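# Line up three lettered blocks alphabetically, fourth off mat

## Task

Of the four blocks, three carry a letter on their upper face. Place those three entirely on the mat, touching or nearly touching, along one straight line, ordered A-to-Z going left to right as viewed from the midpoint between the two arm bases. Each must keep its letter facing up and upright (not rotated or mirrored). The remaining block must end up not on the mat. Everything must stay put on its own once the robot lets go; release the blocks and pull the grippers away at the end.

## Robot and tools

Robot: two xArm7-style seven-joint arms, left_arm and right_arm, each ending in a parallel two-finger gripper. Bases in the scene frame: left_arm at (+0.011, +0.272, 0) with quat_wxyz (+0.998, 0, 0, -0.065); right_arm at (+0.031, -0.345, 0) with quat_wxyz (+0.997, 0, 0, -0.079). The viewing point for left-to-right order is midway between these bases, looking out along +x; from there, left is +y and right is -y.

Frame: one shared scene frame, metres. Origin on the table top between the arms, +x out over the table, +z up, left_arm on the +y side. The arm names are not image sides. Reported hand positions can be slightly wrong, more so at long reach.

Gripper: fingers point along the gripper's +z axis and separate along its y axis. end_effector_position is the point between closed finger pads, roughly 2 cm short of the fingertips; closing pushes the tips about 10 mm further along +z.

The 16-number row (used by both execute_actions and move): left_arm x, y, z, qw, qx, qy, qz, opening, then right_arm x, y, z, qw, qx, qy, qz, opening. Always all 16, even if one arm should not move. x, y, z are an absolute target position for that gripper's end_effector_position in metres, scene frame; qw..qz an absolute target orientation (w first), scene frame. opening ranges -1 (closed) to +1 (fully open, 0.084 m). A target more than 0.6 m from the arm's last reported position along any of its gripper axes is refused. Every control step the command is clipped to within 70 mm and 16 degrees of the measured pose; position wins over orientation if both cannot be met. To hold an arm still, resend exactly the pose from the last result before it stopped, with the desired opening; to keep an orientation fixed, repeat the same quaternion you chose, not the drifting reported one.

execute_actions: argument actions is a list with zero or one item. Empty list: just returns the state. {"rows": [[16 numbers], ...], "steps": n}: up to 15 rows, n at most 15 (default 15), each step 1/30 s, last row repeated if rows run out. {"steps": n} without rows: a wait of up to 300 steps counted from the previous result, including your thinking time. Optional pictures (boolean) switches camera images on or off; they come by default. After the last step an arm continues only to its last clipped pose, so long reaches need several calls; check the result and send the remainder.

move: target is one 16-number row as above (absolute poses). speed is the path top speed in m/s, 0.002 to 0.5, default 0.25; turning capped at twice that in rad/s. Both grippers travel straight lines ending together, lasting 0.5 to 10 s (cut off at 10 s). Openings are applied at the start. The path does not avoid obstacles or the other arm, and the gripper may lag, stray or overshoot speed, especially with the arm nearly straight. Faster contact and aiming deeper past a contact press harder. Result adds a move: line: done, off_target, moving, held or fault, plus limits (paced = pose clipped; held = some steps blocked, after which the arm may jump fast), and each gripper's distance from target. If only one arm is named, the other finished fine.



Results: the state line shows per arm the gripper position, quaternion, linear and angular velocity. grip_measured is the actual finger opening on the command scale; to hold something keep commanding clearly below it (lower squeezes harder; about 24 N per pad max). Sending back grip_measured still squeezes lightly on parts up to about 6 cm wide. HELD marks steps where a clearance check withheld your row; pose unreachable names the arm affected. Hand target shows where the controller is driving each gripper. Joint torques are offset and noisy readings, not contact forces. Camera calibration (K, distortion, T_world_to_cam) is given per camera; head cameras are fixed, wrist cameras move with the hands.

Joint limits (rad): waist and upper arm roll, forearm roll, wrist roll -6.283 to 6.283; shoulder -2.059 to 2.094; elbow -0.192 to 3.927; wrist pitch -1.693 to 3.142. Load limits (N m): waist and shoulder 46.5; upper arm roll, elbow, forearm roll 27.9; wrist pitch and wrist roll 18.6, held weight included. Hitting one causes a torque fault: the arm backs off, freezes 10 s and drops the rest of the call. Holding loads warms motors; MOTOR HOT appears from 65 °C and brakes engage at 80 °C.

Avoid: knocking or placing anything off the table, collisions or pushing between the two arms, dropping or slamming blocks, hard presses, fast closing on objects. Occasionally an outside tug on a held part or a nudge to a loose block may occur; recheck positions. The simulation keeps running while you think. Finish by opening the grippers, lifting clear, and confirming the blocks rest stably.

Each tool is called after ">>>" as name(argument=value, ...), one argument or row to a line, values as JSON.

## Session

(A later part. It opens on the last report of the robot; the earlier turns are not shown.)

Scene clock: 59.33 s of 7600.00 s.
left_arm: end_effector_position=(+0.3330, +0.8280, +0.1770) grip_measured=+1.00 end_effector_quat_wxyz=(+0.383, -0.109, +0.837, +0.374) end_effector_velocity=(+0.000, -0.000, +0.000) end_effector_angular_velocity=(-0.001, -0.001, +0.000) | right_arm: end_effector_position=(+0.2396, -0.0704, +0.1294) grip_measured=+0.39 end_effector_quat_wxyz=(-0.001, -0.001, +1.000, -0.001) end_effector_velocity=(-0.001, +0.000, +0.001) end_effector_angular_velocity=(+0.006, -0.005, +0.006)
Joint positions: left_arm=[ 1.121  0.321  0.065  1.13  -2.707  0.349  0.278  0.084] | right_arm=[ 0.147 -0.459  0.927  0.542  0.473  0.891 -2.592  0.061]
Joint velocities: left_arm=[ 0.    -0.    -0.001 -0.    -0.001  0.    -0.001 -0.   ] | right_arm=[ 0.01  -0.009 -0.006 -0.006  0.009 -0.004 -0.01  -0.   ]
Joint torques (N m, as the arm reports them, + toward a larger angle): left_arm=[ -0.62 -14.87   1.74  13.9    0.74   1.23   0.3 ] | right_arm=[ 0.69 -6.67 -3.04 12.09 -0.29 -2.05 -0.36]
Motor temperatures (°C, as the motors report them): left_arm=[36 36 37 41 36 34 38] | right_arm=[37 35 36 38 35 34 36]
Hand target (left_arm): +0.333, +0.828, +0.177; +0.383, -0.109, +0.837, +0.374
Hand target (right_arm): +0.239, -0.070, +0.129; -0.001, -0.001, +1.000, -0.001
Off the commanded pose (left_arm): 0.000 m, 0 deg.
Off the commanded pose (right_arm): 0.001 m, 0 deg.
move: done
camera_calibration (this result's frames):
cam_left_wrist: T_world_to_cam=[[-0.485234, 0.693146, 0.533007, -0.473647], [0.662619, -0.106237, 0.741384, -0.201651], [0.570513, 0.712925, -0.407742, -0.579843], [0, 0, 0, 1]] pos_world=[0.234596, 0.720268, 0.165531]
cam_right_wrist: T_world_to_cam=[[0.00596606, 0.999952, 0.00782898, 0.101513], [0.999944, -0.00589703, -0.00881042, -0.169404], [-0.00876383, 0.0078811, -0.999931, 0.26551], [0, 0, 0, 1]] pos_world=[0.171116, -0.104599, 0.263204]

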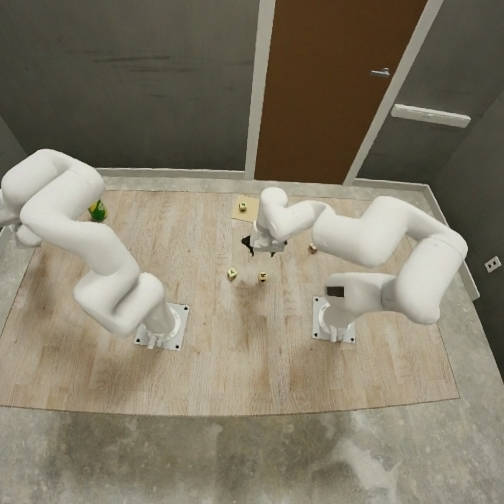

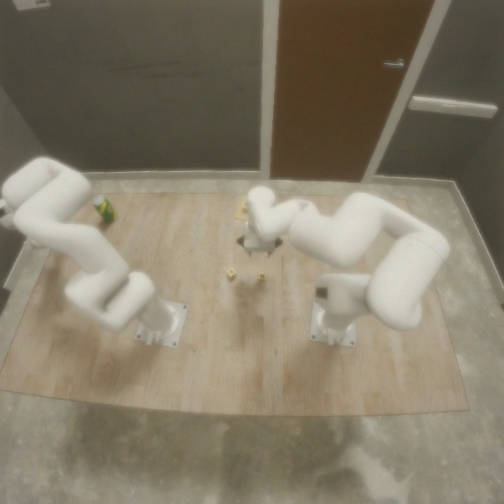

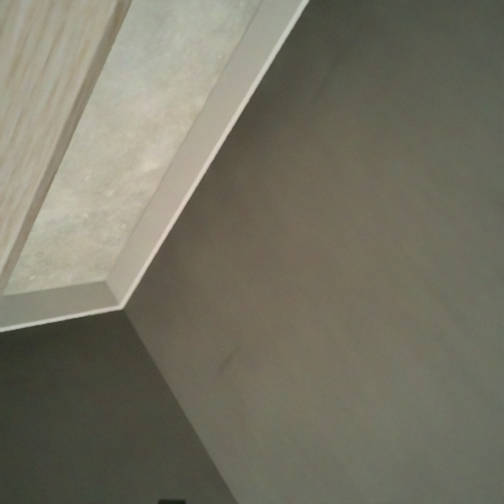

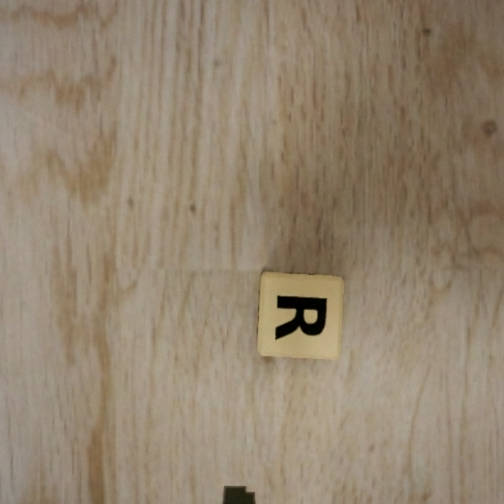

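>>> move(
  target=[0.333,0.828,0.177,0.383,-0.109,0.837,0.374,1,0.1926,-0.084,0.075,0,0.026,1,0,0.4],
)

>>> move(
  target=[0.333,0.828,0.177,0.383,-0.109,0.837,0.374,1,0.1926,-0.084,0.028,0,0.026,1,0,0.4],
  speed=0.1,
)

>>> move(
  target=[0.333,0.828,0.177,0.383,-0.109,0.837,0.374,1,0.1926,-0.084,0.028,0,0.026,1,0,-0.7],
)

>>> move(
  target=[0.333,0.828,0.177,0.383,-0.109,0.837,0.374,1,0.1926,-0.084,0.07,0,0.026,1,0,-0.7],
  speed=0.15,
)

>>> move(
  target=[0.333,0.828,0.177,0.383,-0.109,0.837,0.374,1,0.532,-0.044,0.08,0,0.707,0.707,0,-0.7],
  speed=0.4,
)

>>> move(
  target=[0.333,0.828,0.177,0.383,-0.109,0.837,0.374,1,0.532,-0.044,0.037,0,0.707,0.707,0,-0.7],
  speed=0.05,
)

Scene clock: 69.33 s of 7600.00 s.
left_arm: end_effector_position=(+0.3330, +0.8280, +0.1770) grip_measured=+1.00 end_effector_quat_wxyz=(+0.383, -0.109, +0.837, +0.374) end_effector_velocity=(-0.000, -0.000, -0.000) end_effector_angular_velocity=(-0.000, -0.000, +0.000) | right_arm: end_effector_position=(+0.1928, -0.0839, +0.0752) grip_measured=+0.39 end_effector_quat_wxyz=(+0.000, +0.026, +1.000, +0.000) end_effector_velocity=(-0.001, -0.001, -0.002) end_effector_angular_velocity=(-0.002, +0.000, +0.001)
Joint positions: left_arm=[ 1.121  0.321  0.065  1.13  -2.707  0.349  0.278  0.084] | right_arm=[ 0.243 -0.468  1.018  0.367  0.618  0.726 -2.526  0.061]
Joint velocities: left_arm=[ 0.001 -0.    -0.    -0.001 -0.     0.     0.    -0.   ] | right_arm=[-0.001  0.006  0.006 -0.003 -0.    -0.008  0.002  0.   ]
Joint torques (N m, as the arm reports them, + toward a larger angle): left_arm=[ -0.21 -14.74   1.72  14.07   0.69   1.26   0.41] | right_arm=[ 0.73 -5.11 -2.83 10.47 -0.27 -2.05 -0.43]
Motor temperatures (°C, as the motors report them): left_arm=[36 36 37 41 36 34 38] | right_arm=[37 35 36 38 35 34 36]
Hand target (left_arm): +0.333, +0.828, +0.177; +0.383, -0.109, +0.837, +0.374
Hand target (right_arm): +0.193, -0.084, +0.075; -0.000, +0.026, +1.000, +0.000
Off the commanded pose (left_arm): 0.000 m, 0 deg.
Off the commanded pose (right_arm): 0.000 m, 0 deg.
After step 90, 6.10 s passed at rest.
move: done
camera_calibration (this result's frames):
cam_left_wrist: T_world_to_cam=[[-0.485234, 0.693147, 0.533007, -0.473647], [0.662619, -0.106237, 0.741384, -0.201651], [0.570513, 0.712925, -0.407742, -0.579843], [0, 0, 0, 1]] pos_world=[0.234596, 0.720268, 0.165531]
cam_right_wrist: T_world_to_cam=[[0.0596769, 0.998161, 0.0106162, 0.105067], [0.998195, -0.0596006, -0.00736419, -0.127427], [-0.00671791, 0.0110365, -0.999917, 0.210945], [0, 0, 0, 1]] pos_world=[0.122344, -0.114796, 0.208873]

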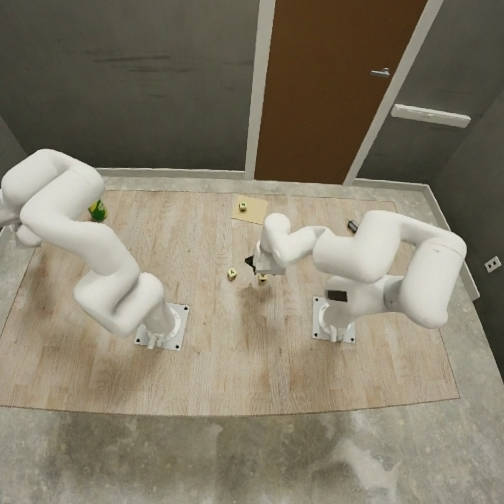

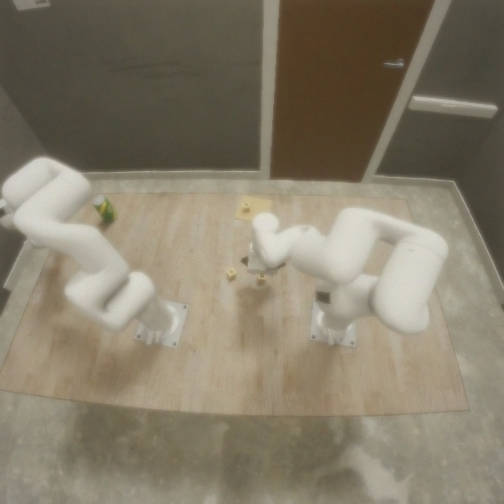

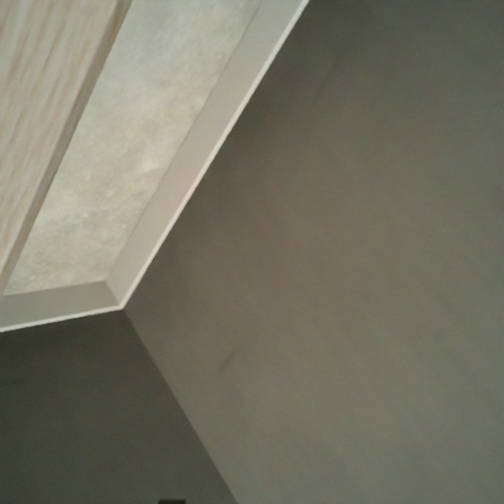

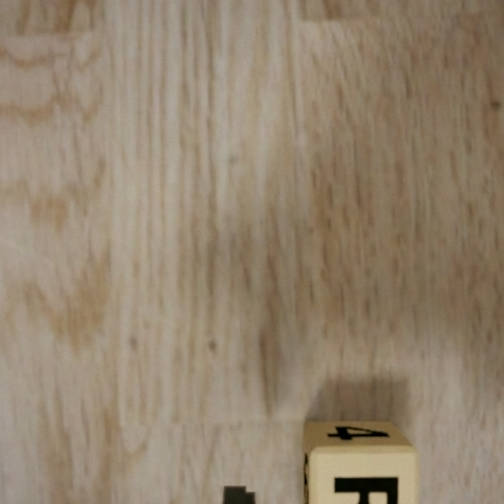

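Scene clock: 70.40 s of 7600.00 s.
left_arm: end_effector_position=(+0.3330, +0.8280, +0.1770) grip_measured=+1.00 end_effector_quat_wxyz=(+0.383, -0.109, +0.837, +0.374) end_effector_velocity=(-0.000, -0.001, -0.001) end_effector_angular_velocity=(-0.001, +0.001, -0.000) | right_arm: end_effector_position=(+0.1926, -0.0838, +0.0283) grip_measured=+0.39 end_effector_quat_wxyz=(+0.000, +0.026, +1.000, +0.001) end_effector_velocity=(+0.001, -0.000, -0.002) end_effector_angular_velocity=(-0.009, -0.001, -0.000)
Joint positions: left_arm=[ 1.121  0.321  0.065  1.13  -2.707  0.349  0.278  0.084] | right_arm=[ 0.071 -0.225  1.211  0.33   0.494  0.457 -2.423  0.061]
Joint velocities: left_arm=[ 0.     0.    -0.    -0.002 -0.001  0.     0.002  0.   ] | right_arm=[-0.028  0.012  0.024  0.003 -0.029 -0.004  0.022  0.   ]
Joint torques (N m, as the arm reports them, + toward a larger angle): left_arm=[ -0.24 -15.45   1.53  13.96   0.78   1.21   0.38] | right_arm=[ 1.25 -6.43 -1.34  8.97  0.05 -1.97 -0.59]
Motor temperatures (°C, as the motors report them): left_arm=[36 36 37 41 36 34 38] | right_arm=[37 35 36 38 35 34 36]
Hand target (left_arm): +0.333, +0.828, +0.177; +0.383, -0.109, +0.837, +0.374
Hand target (right_arm): +0.193, -0.084, +0.028; -0.000, +0.026, +1.000, +0.000
Off the commanded pose (left_arm): 0.000 m, 0 deg.
Off the commanded pose (right_arm): 0.000 m, 0 deg.
move: done
camera_calibration (this result's frames):
cam_left_wrist: T_world_to_cam=[[-0.485234, 0.693146, 0.533007, -0.473647], [0.662619, -0.106237, 0.741384, -0.201651], [0.570513, 0.712925, -0.407742, -0.579843], [0, 0, 0, 1]] pos_world=[0.234596, 0.720268, 0.165531]
cam_right_wrist: T_world_to_cam=[[0.0595167, 0.99816, 0.0116237, 0.105399], [0.998206, -0.0594348, -0.00726345, -0.127635], [-0.00655923, 0.0120351, -0.999906, 0.164073], [0, 0, 0, 1]] pos_world=[0.122209, -0.114766, 0.161905]

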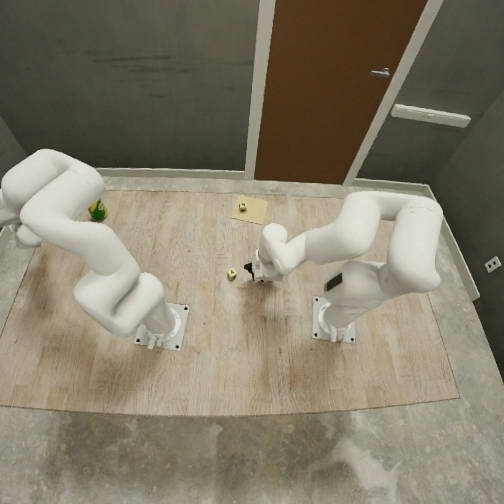

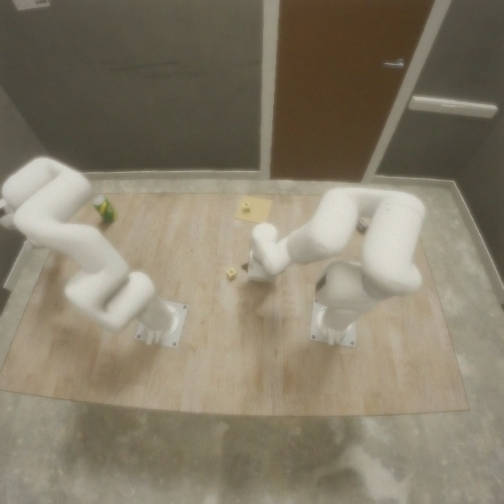

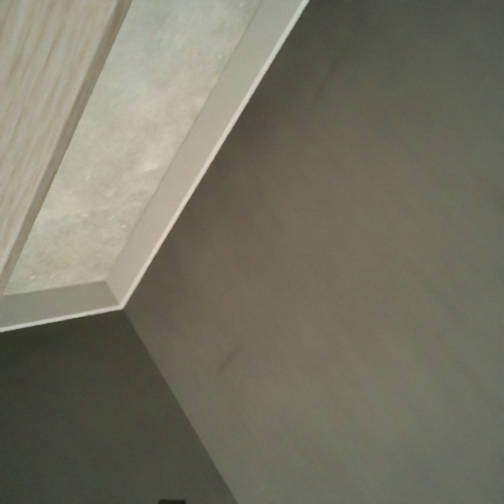

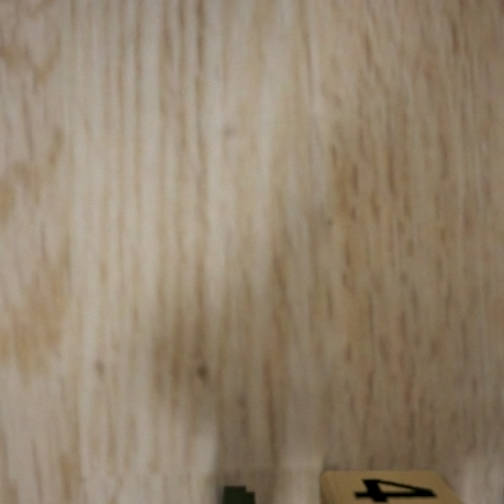

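Scene clock: 71.10 s of 7600.00 s.
left_arm: end_effector_position=(+0.3330, +0.8280, +0.1770) grip_measured=+1.00 end_effector_quat_wxyz=(+0.383, -0.109, +0.837, +0.374) end_effector_velocity=(-0.000, +0.000, -0.000) end_effector_angular_velocity=(-0.000, +0.001, +0.000) | right_arm: end_effector_position=(+0.1928, -0.0837, +0.0282) grip_measured=-0.33 end_effector_quat_wxyz=(+0.000, +0.026, +1.000, +0.000) end_effector_velocity=(+0.000, -0.000, -0.000) end_effector_angular_velocity=(+0.000, +0.001, -0.002)
Joint positions: left_arm=[ 1.121  0.321  0.065  1.13  -2.707  0.349  0.278  0.084] | right_arm=[ 0.068 -0.224  1.214  0.33   0.49   0.456 -2.42   0.03 ]
Joint velocities: left_arm=[ 0.001  0.    -0.    -0.     0.001 -0.    -0.    -0.   ] | right_arm=[-0.002  0.002  0.001  0.    -0.    -0.     0.001  0.   ]
Joint torques (N m, as the arm reports them, + toward a larger angle): left_arm=[  0.19 -14.76   1.77  13.94   0.84   1.37   0.16] | right_arm=[ 0.35 -4.89 -1.02  7.85 -0.21 -1.99 -0.49]
Motor temperatures (°C, as the motors report them): left_arm=[36 36 37 41 36 34 38] | right_arm=[37 35 36 38 35 34 36]
Hand target (left_arm): +0.333, +0.828, +0.177; +0.383, -0.109, +0.837, +0.374
Hand target (right_arm): +0.193, -0.084, +0.028; +0.000, +0.026, +1.000, +0.000
Off the commanded pose (left_arm): 0.000 m, 0 deg.
Off the commanded pose (right_arm): 0.000 m, 0 deg.
move: done
camera_calibration (this result's frames):
cam_left_wrist: T_world_to_cam=[[-0.485233, 0.693147, 0.533007, -0.473647], [0.662619, -0.106237, 0.741384, -0.201651], [0.570513, 0.712925, -0.407742, -0.579843], [0, 0, 0, 1]] pos_world=[0.234596, 0.720268, 0.165531]
cam_right_wrist: T_world_to_cam=[[0.0594271, 0.998176, 0.0106429, 0.105371], [0.998213, -0.0593559, -0.00688982, -0.127774], [-0.00624553, 0.0110333, -0.99992, 0.163818], [0, 0, 0, 1]] pos_world=[0.122307, -0.11457, 0.161803]

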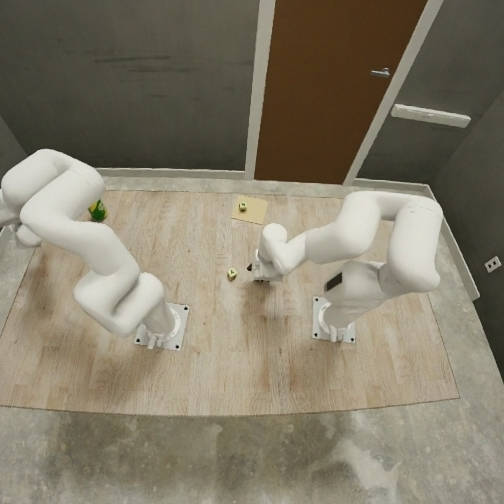

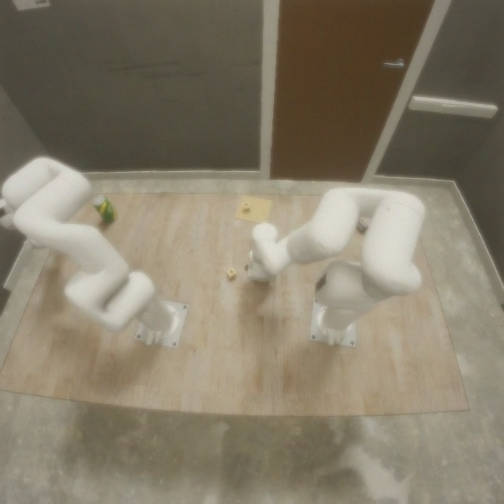

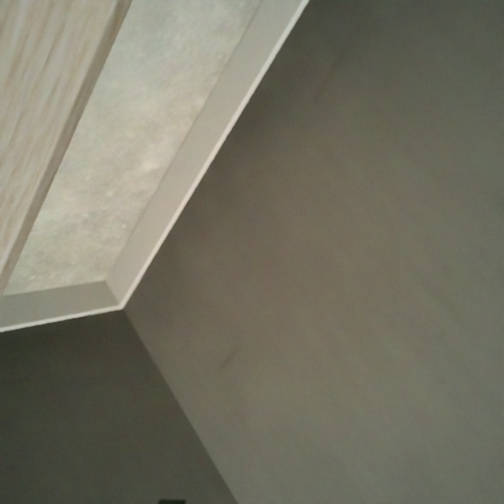

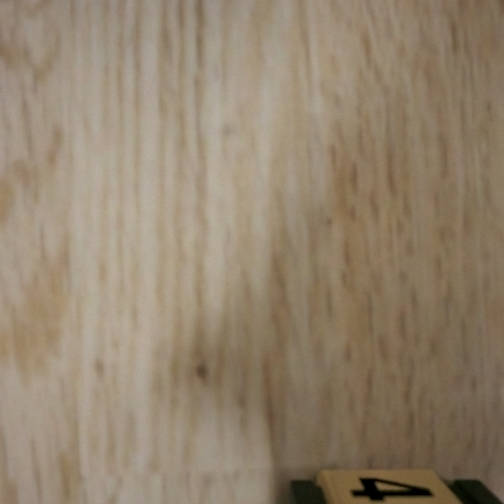

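Scene clock: 72.07 s of 7600.00 s.
left_arm: end_effector_position=(+0.3330, +0.8280, +0.1770) grip_measured=+1.00 end_effector_quat_wxyz=(+0.383, -0.109, +0.837, +0.374) end_effector_velocity=(+0.000, +0.000, +0.000) end_effector_angular_velocity=(+0.000, -0.001, +0.000) | right_arm: end_effector_position=(+0.1925, -0.0842, +0.0697) grip_measured=-0.33 end_effector_quat_wxyz=(-0.000, +0.026, +1.000, -0.000) end_effector_velocity=(-0.000, +0.000, +0.002) end_effector_angular_velocity=(+0.003, +0.001, -0.001)
Joint positions: left_arm=[ 1.121  0.321  0.065  1.13  -2.707  0.349  0.278  0.084] | right_arm=[ 0.223 -0.451  1.045  0.363  0.623  0.703 -2.527  0.03 ]
Joint velocities: left_arm=[ 0.    -0.    -0.     0.001 -0.     0.    -0.    -0.   ] | right_arm=[ 0.005 -0.006 -0.007  0.001  0.004  0.006 -0.002  0.   ]
Joint torques (N m, as the arm reports them, + toward a larger angle): left_arm=[ -0.17 -15.26   1.59  13.82   0.7    1.22   0.26] | right_arm=[ 0.59 -4.88 -2.79 10.27 -0.27 -2.02 -0.48]
Motor temperatures (°C, as the motors report them): left_arm=[36 36 37 41 36 34 38] | right_arm=[37 35 36 38 35 34 36]
Hand target (left_arm): +0.333, +0.828, +0.177; +0.383, -0.109, +0.837, +0.374
Hand target (right_arm): +0.193, -0.084, +0.070; +0.000, +0.026, +1.000, -0.000
Off the commanded pose (left_arm): 0.000 m, 0 deg.
Off the commanded pose (right_arm): 0.000 m, 0 deg.
move: done
camera_calibration (this result's frames):
cam_left_wrist: T_world_to_cam=[[-0.485234, 0.693147, 0.533007, -0.473647], [0.662619, -0.106237, 0.741384, -0.201651], [0.570513, 0.712925, -0.407742, -0.579843], [0, 0, 0, 1]] pos_world=[0.234596, 0.720268, 0.165531]
cam_right_wrist: T_world_to_cam=[[0.0595154, 0.998186, 0.00905835, 0.105582], [0.998202, -0.0594466, -0.00768599, -0.127213], [-0.00713356, 0.00949949, -0.999929, 0.205348], [0, 0, 0, 1]] pos_world=[0.122166, -0.114904, 0.2034]

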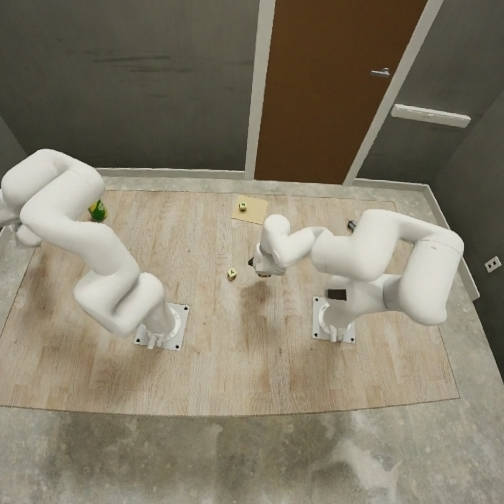

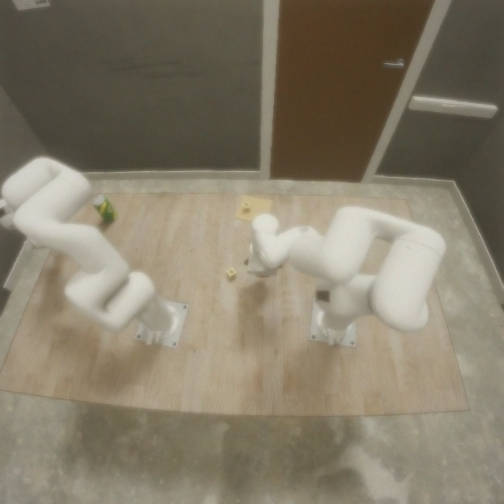

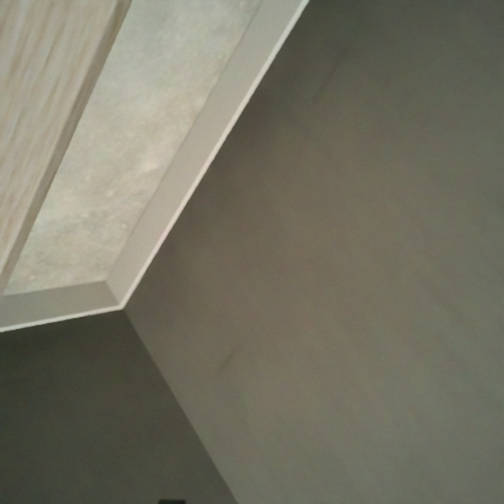

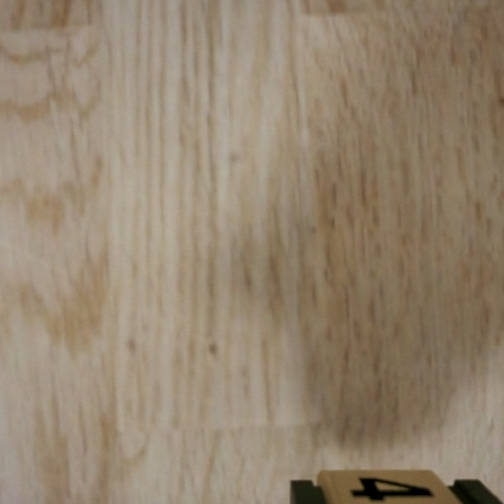

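Scene clock: 74.53 s of 7600.00 s.
left_arm: end_effector_position=(+0.3330, +0.8280, +0.1770) grip_measured=+1.00 end_effector_quat_wxyz=(+0.383, -0.109, +0.837, +0.374) end_effector_velocity=(-0.001, -0.000, -0.001) end_effector_angular_velocity=(-0.001, +0.002, +0.001) | right_arm: end_effector_position=(+0.5326, -0.0436, +0.0807) grip_measured=-0.33 end_effector_quat_wxyz=(+0.000, +0.708, +0.706, +0.001) end_effector_velocity=(+0.003, -0.002, +0.000) end_effector_angular_velocity=(-0.007, +0.004, -0.009)
Joint positions: left_arm=[ 1.121  0.321  0.065  1.13  -2.707  0.349  0.278  0.084] | right_arm=[ 0.101  0.676  0.728  1.438 -0.53   0.966 -0.698  0.03 ]
Joint velocities: left_arm=[ 0.    -0.     0.001 -0.002  0.001 -0.    -0.     0.   ] | right_arm=[ 0.007  0.008 -0.007  0.019  0.001  0.017  0.002  0.   ]
Joint torques (N m, as the arm reports them, + toward a larger angle): left_arm=[ -0.64 -15.13   1.44  13.57   0.61   1.22   0.33] | right_arm=[  0.95 -42.06   6.42  12.16  -0.18  -2.14  -0.47]
Motor temperatures (°C, as the motors report them): left_arm=[36 36 37 41 36 34 38] | right_arm=[37 35 36 38 35 34 36]
Hand target (left_arm): +0.333, +0.828, +0.177; +0.383, -0.109, +0.837, +0.374
Hand target (right_arm): +0.533, -0.044, +0.081; -0.000, +0.708, +0.706, +0.001
Off the commanded pose (left_arm): 0.000 m, 0 deg.
Off the commanded pose (right_arm): 0.001 m, 0 deg.
move: done
camera_calibration (this result's frames):
cam_left_wrist: T_world_to_cam=[[-0.485234, 0.693147, 0.533007, -0.473647], [0.662619, -0.106237, 0.741384, -0.201651], [0.570513, 0.712925, -0.407742, -0.579843], [0, 0, 0, 1]] pos_world=[0.234596, 0.720268, 0.165531]
cam_right_wrist: T_world_to_cam=[[0.999885, -0.0093864, 0.0119025, -0.500295], [-0.00927684, -0.999914, -0.00922683, 0.0314712], [0.0119881, 0.00911535, -0.999887, 0.208196], [0, 0, 0, 1]] pos_world=[0.498034, 0.0248748, 0.214418]

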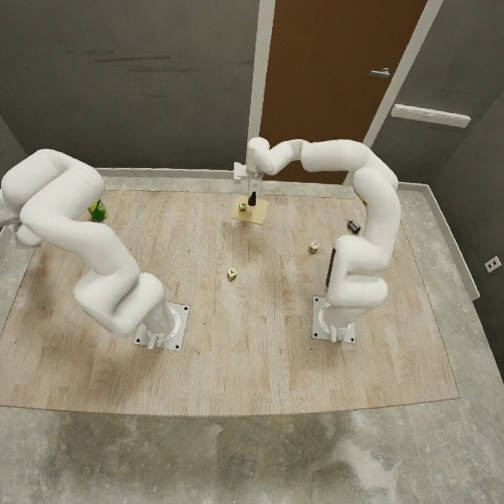

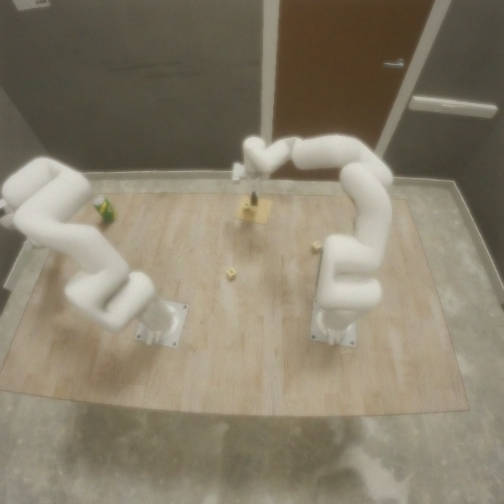

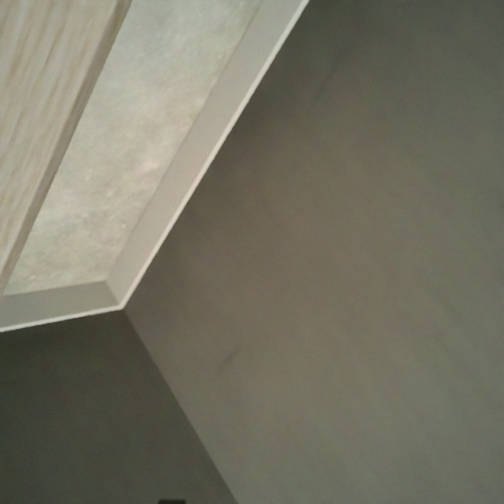

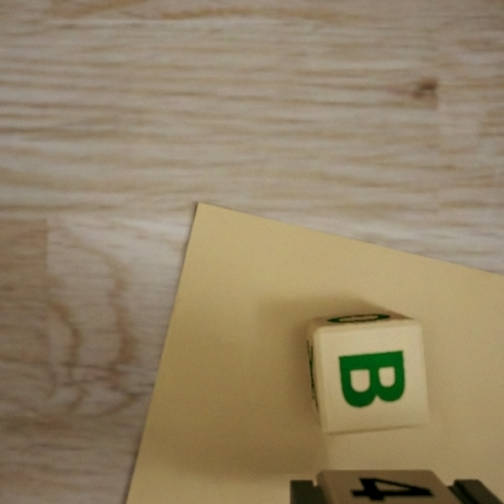

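Scene clock: 75.73 s of 7600.00 s.
left_arm: end_effector_position=(+0.3330, +0.8280, +0.1770) grip_measured=+1.00 end_effector_quat_wxyz=(+0.383, -0.109, +0.837, +0.374) end_effector_velocity=(-0.000, -0.000, -0.000) end_effector_angular_velocity=(-0.001, +0.000, +0.000) | right_arm: end_effector_position=(+0.5322, -0.0439, +0.0373) grip_measured=-0.33 end_effector_quat_wxyz=(+0.000, +0.707, +0.707, +0.000) end_effector_velocity=(+0.002, +0.000, +0.001) end_effector_angular_velocity=(+0.001, -0.006, -0.001)
Joint positions: left_arm=[ 1.121  0.321  0.065  1.13  -2.707  0.349  0.278  0.084] | right_arm=[ 0.129  0.748  0.682  1.424 -0.585  0.89  -0.667  0.03 ]
Joint velocities: left_arm=[-0.     0.    -0.    -0.001 -0.001 -0.     0.001  0.   ] | right_arm=[ 0.    -0.002 -0.001  0.002 -0.002 -0.003  0.001 -0.   ]
Joint torques (N m, as the arm reports them, + toward a larger angle): left_arm=[ -0.37 -15.33   1.95  13.69   0.71   1.36   0.38] | right_arm=[  0.63 -43.05   6.51  11.35  -0.15  -2.13  -0.45]
Motor temperatures (°C, as the motors report them): left_arm=[36 36 37 41 36 34 38] | right_arm=[37 35 36 38 35 34 36]
Hand target (left_arm): +0.333, +0.828, +0.177; +0.383, -0.109, +0.837, +0.374
Hand target (right_arm): +0.532, -0.044, +0.037; +0.000, +0.707, +0.707, +0.000
Off the commanded pose (left_arm): 0.000 m, 0 deg.
Off the commanded pose (right_arm): 0.000 m, 0 deg.
move: done
camera_calibration (this result's frames):
cam_left_wrist: T_world_to_cam=[[-0.485234, 0.693147, 0.533007, -0.473646], [0.662619, -0.106237, 0.741384, -0.201651], [0.570513, 0.712925, -0.407742, -0.579843], [0, 0, 0, 1]] pos_world=[0.234596, 0.720268, 0.165531]
cam_right_wrist: T_world_to_cam=[[0.999915, -0.00773502, 0.0105112, -0.49929], [-0.00765523, -0.999942, -0.00761011, 0.0299227], [0.0105694, 0.00752899, -0.999916, 0.165475], [0, 0, 0, 1]] pos_world=[0.497728, 0.0248131, 0.170937]

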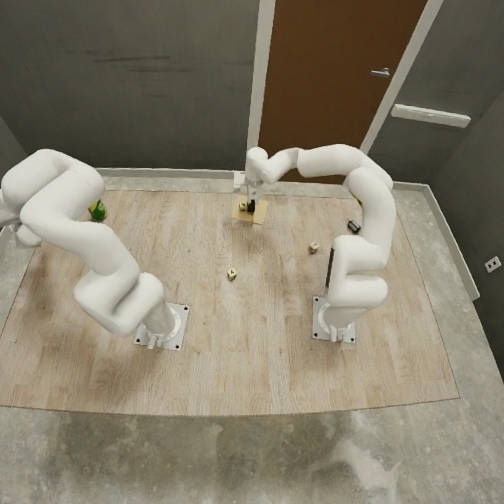

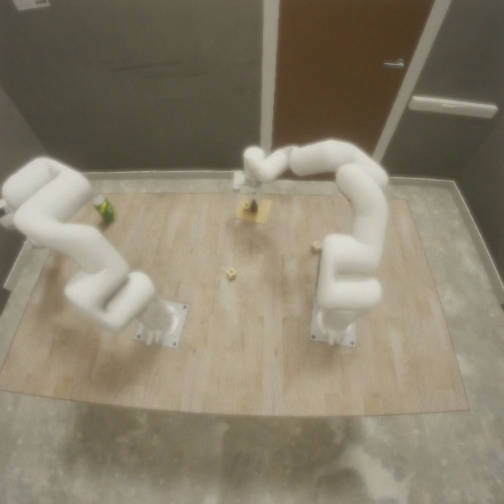

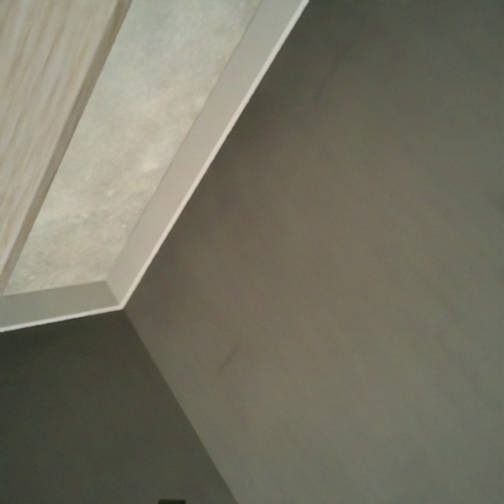

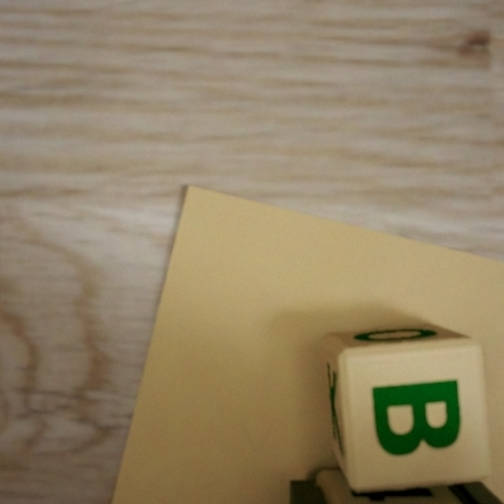

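>>> move(
  target=[0.333,0.828,0.177,0.383,-0.109,0.837,0.374,1,0.532,-0.044,0.034,0,0.707,0.707,0,-0.7],
  speed=0.02,
)

Scene clock: 85.13 s of 7600.00 s.
left_arm: end_effector_position=(+0.3330, +0.8280, +0.1770) grip_measured=+1.00 end_effector_quat_wxyz=(+0.383, -0.109, +0.837, +0.374) end_effector_velocity=(+0.000, +0.000, +0.000) end_effector_angular_velocity=(-0.000, -0.001, +0.000) | right_arm: end_effector_position=(+0.5321, -0.0439, +0.0344) grip_measured=-0.33 end_effector_quat_wxyz=(+0.000, +0.707, +0.707, +0.000) end_effector_velocity=(+0.000, -0.001, -0.000) end_effector_angular_velocity=(-0.001, -0.001, -0.001)
Joint positions: left_arm=[ 1.121  0.321  0.065  1.13  -2.707  0.349  0.278  0.084] | right_arm=[ 0.131  0.753  0.679  1.424 -0.589  0.885 -0.665  0.03 ]
Joint velocities: left_arm=[-0.    -0.    -0.     0.    -0.001  0.    -0.     0.   ] | right_arm=[ 0.    -0.    -0.001 -0.    -0.001 -0.     0.001  0.   ]
Joint torques (N m, as the arm reports them, + toward a larger angle): left_arm=[ -0.37 -15.12   1.77  13.89   0.8    1.43   0.19] | right_arm=[  1.01 -41.08   6.23  10.95  -0.38  -2.24  -0.51]
Motor temperatures (°C, as the motors report them): left_arm=[36 36 37 41 36 34 38] | right_arm=[37 35 36 38 35 35 36]
Hand target (left_arm): +0.333, +0.828, +0.177; +0.383, -0.109, +0.837, +0.374
Hand target (right_arm): +0.532, -0.044, +0.034; +0.000, +0.707, +0.707, +0.000
Off the commanded pose (left_arm): 0.000 m, 0 deg.
Off the commanded pose (right_arm): 0.000 m, 0 deg.
After step 90, 5.70 s passed at rest.
move: done
camera_calibration (this result's frames):
cam_left_wrist: T_world_to_cam=[[-0.485234, 0.693147, 0.533007, -0.473647], [0.662619, -0.106237, 0.741384, -0.201651], [0.570513, 0.712925, -0.407742, -0.579843], [0, 0, 0, 1]] pos_world=[0.234596, 0.720268, 0.165531]
cam_right_wrist: T_world_to_cam=[[0.999916, -0.00757054, 0.0105475, -0.499197], [-0.00749166, -0.999944, -0.00749825, 0.0297838], [0.0106037, 0.0074186, -0.999916, 0.16258], [0, 0, 0, 1]] pos_world=[0.497654, 0.0247968, 0.168055]

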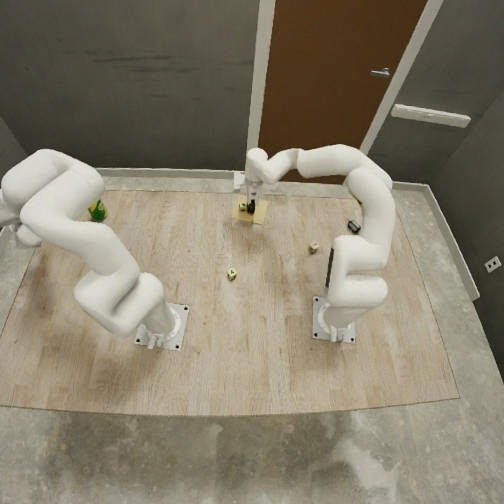

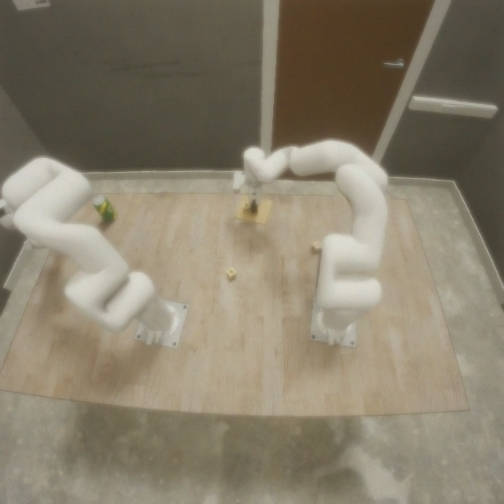

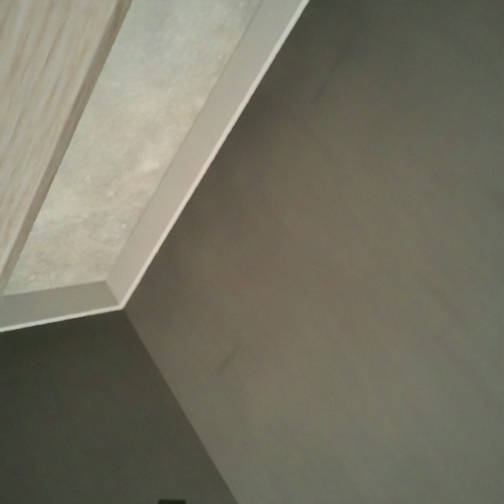

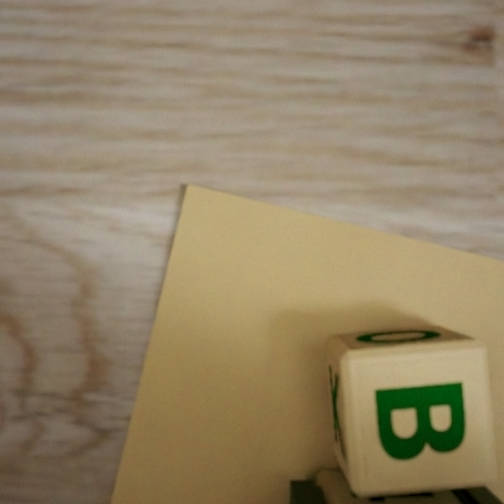

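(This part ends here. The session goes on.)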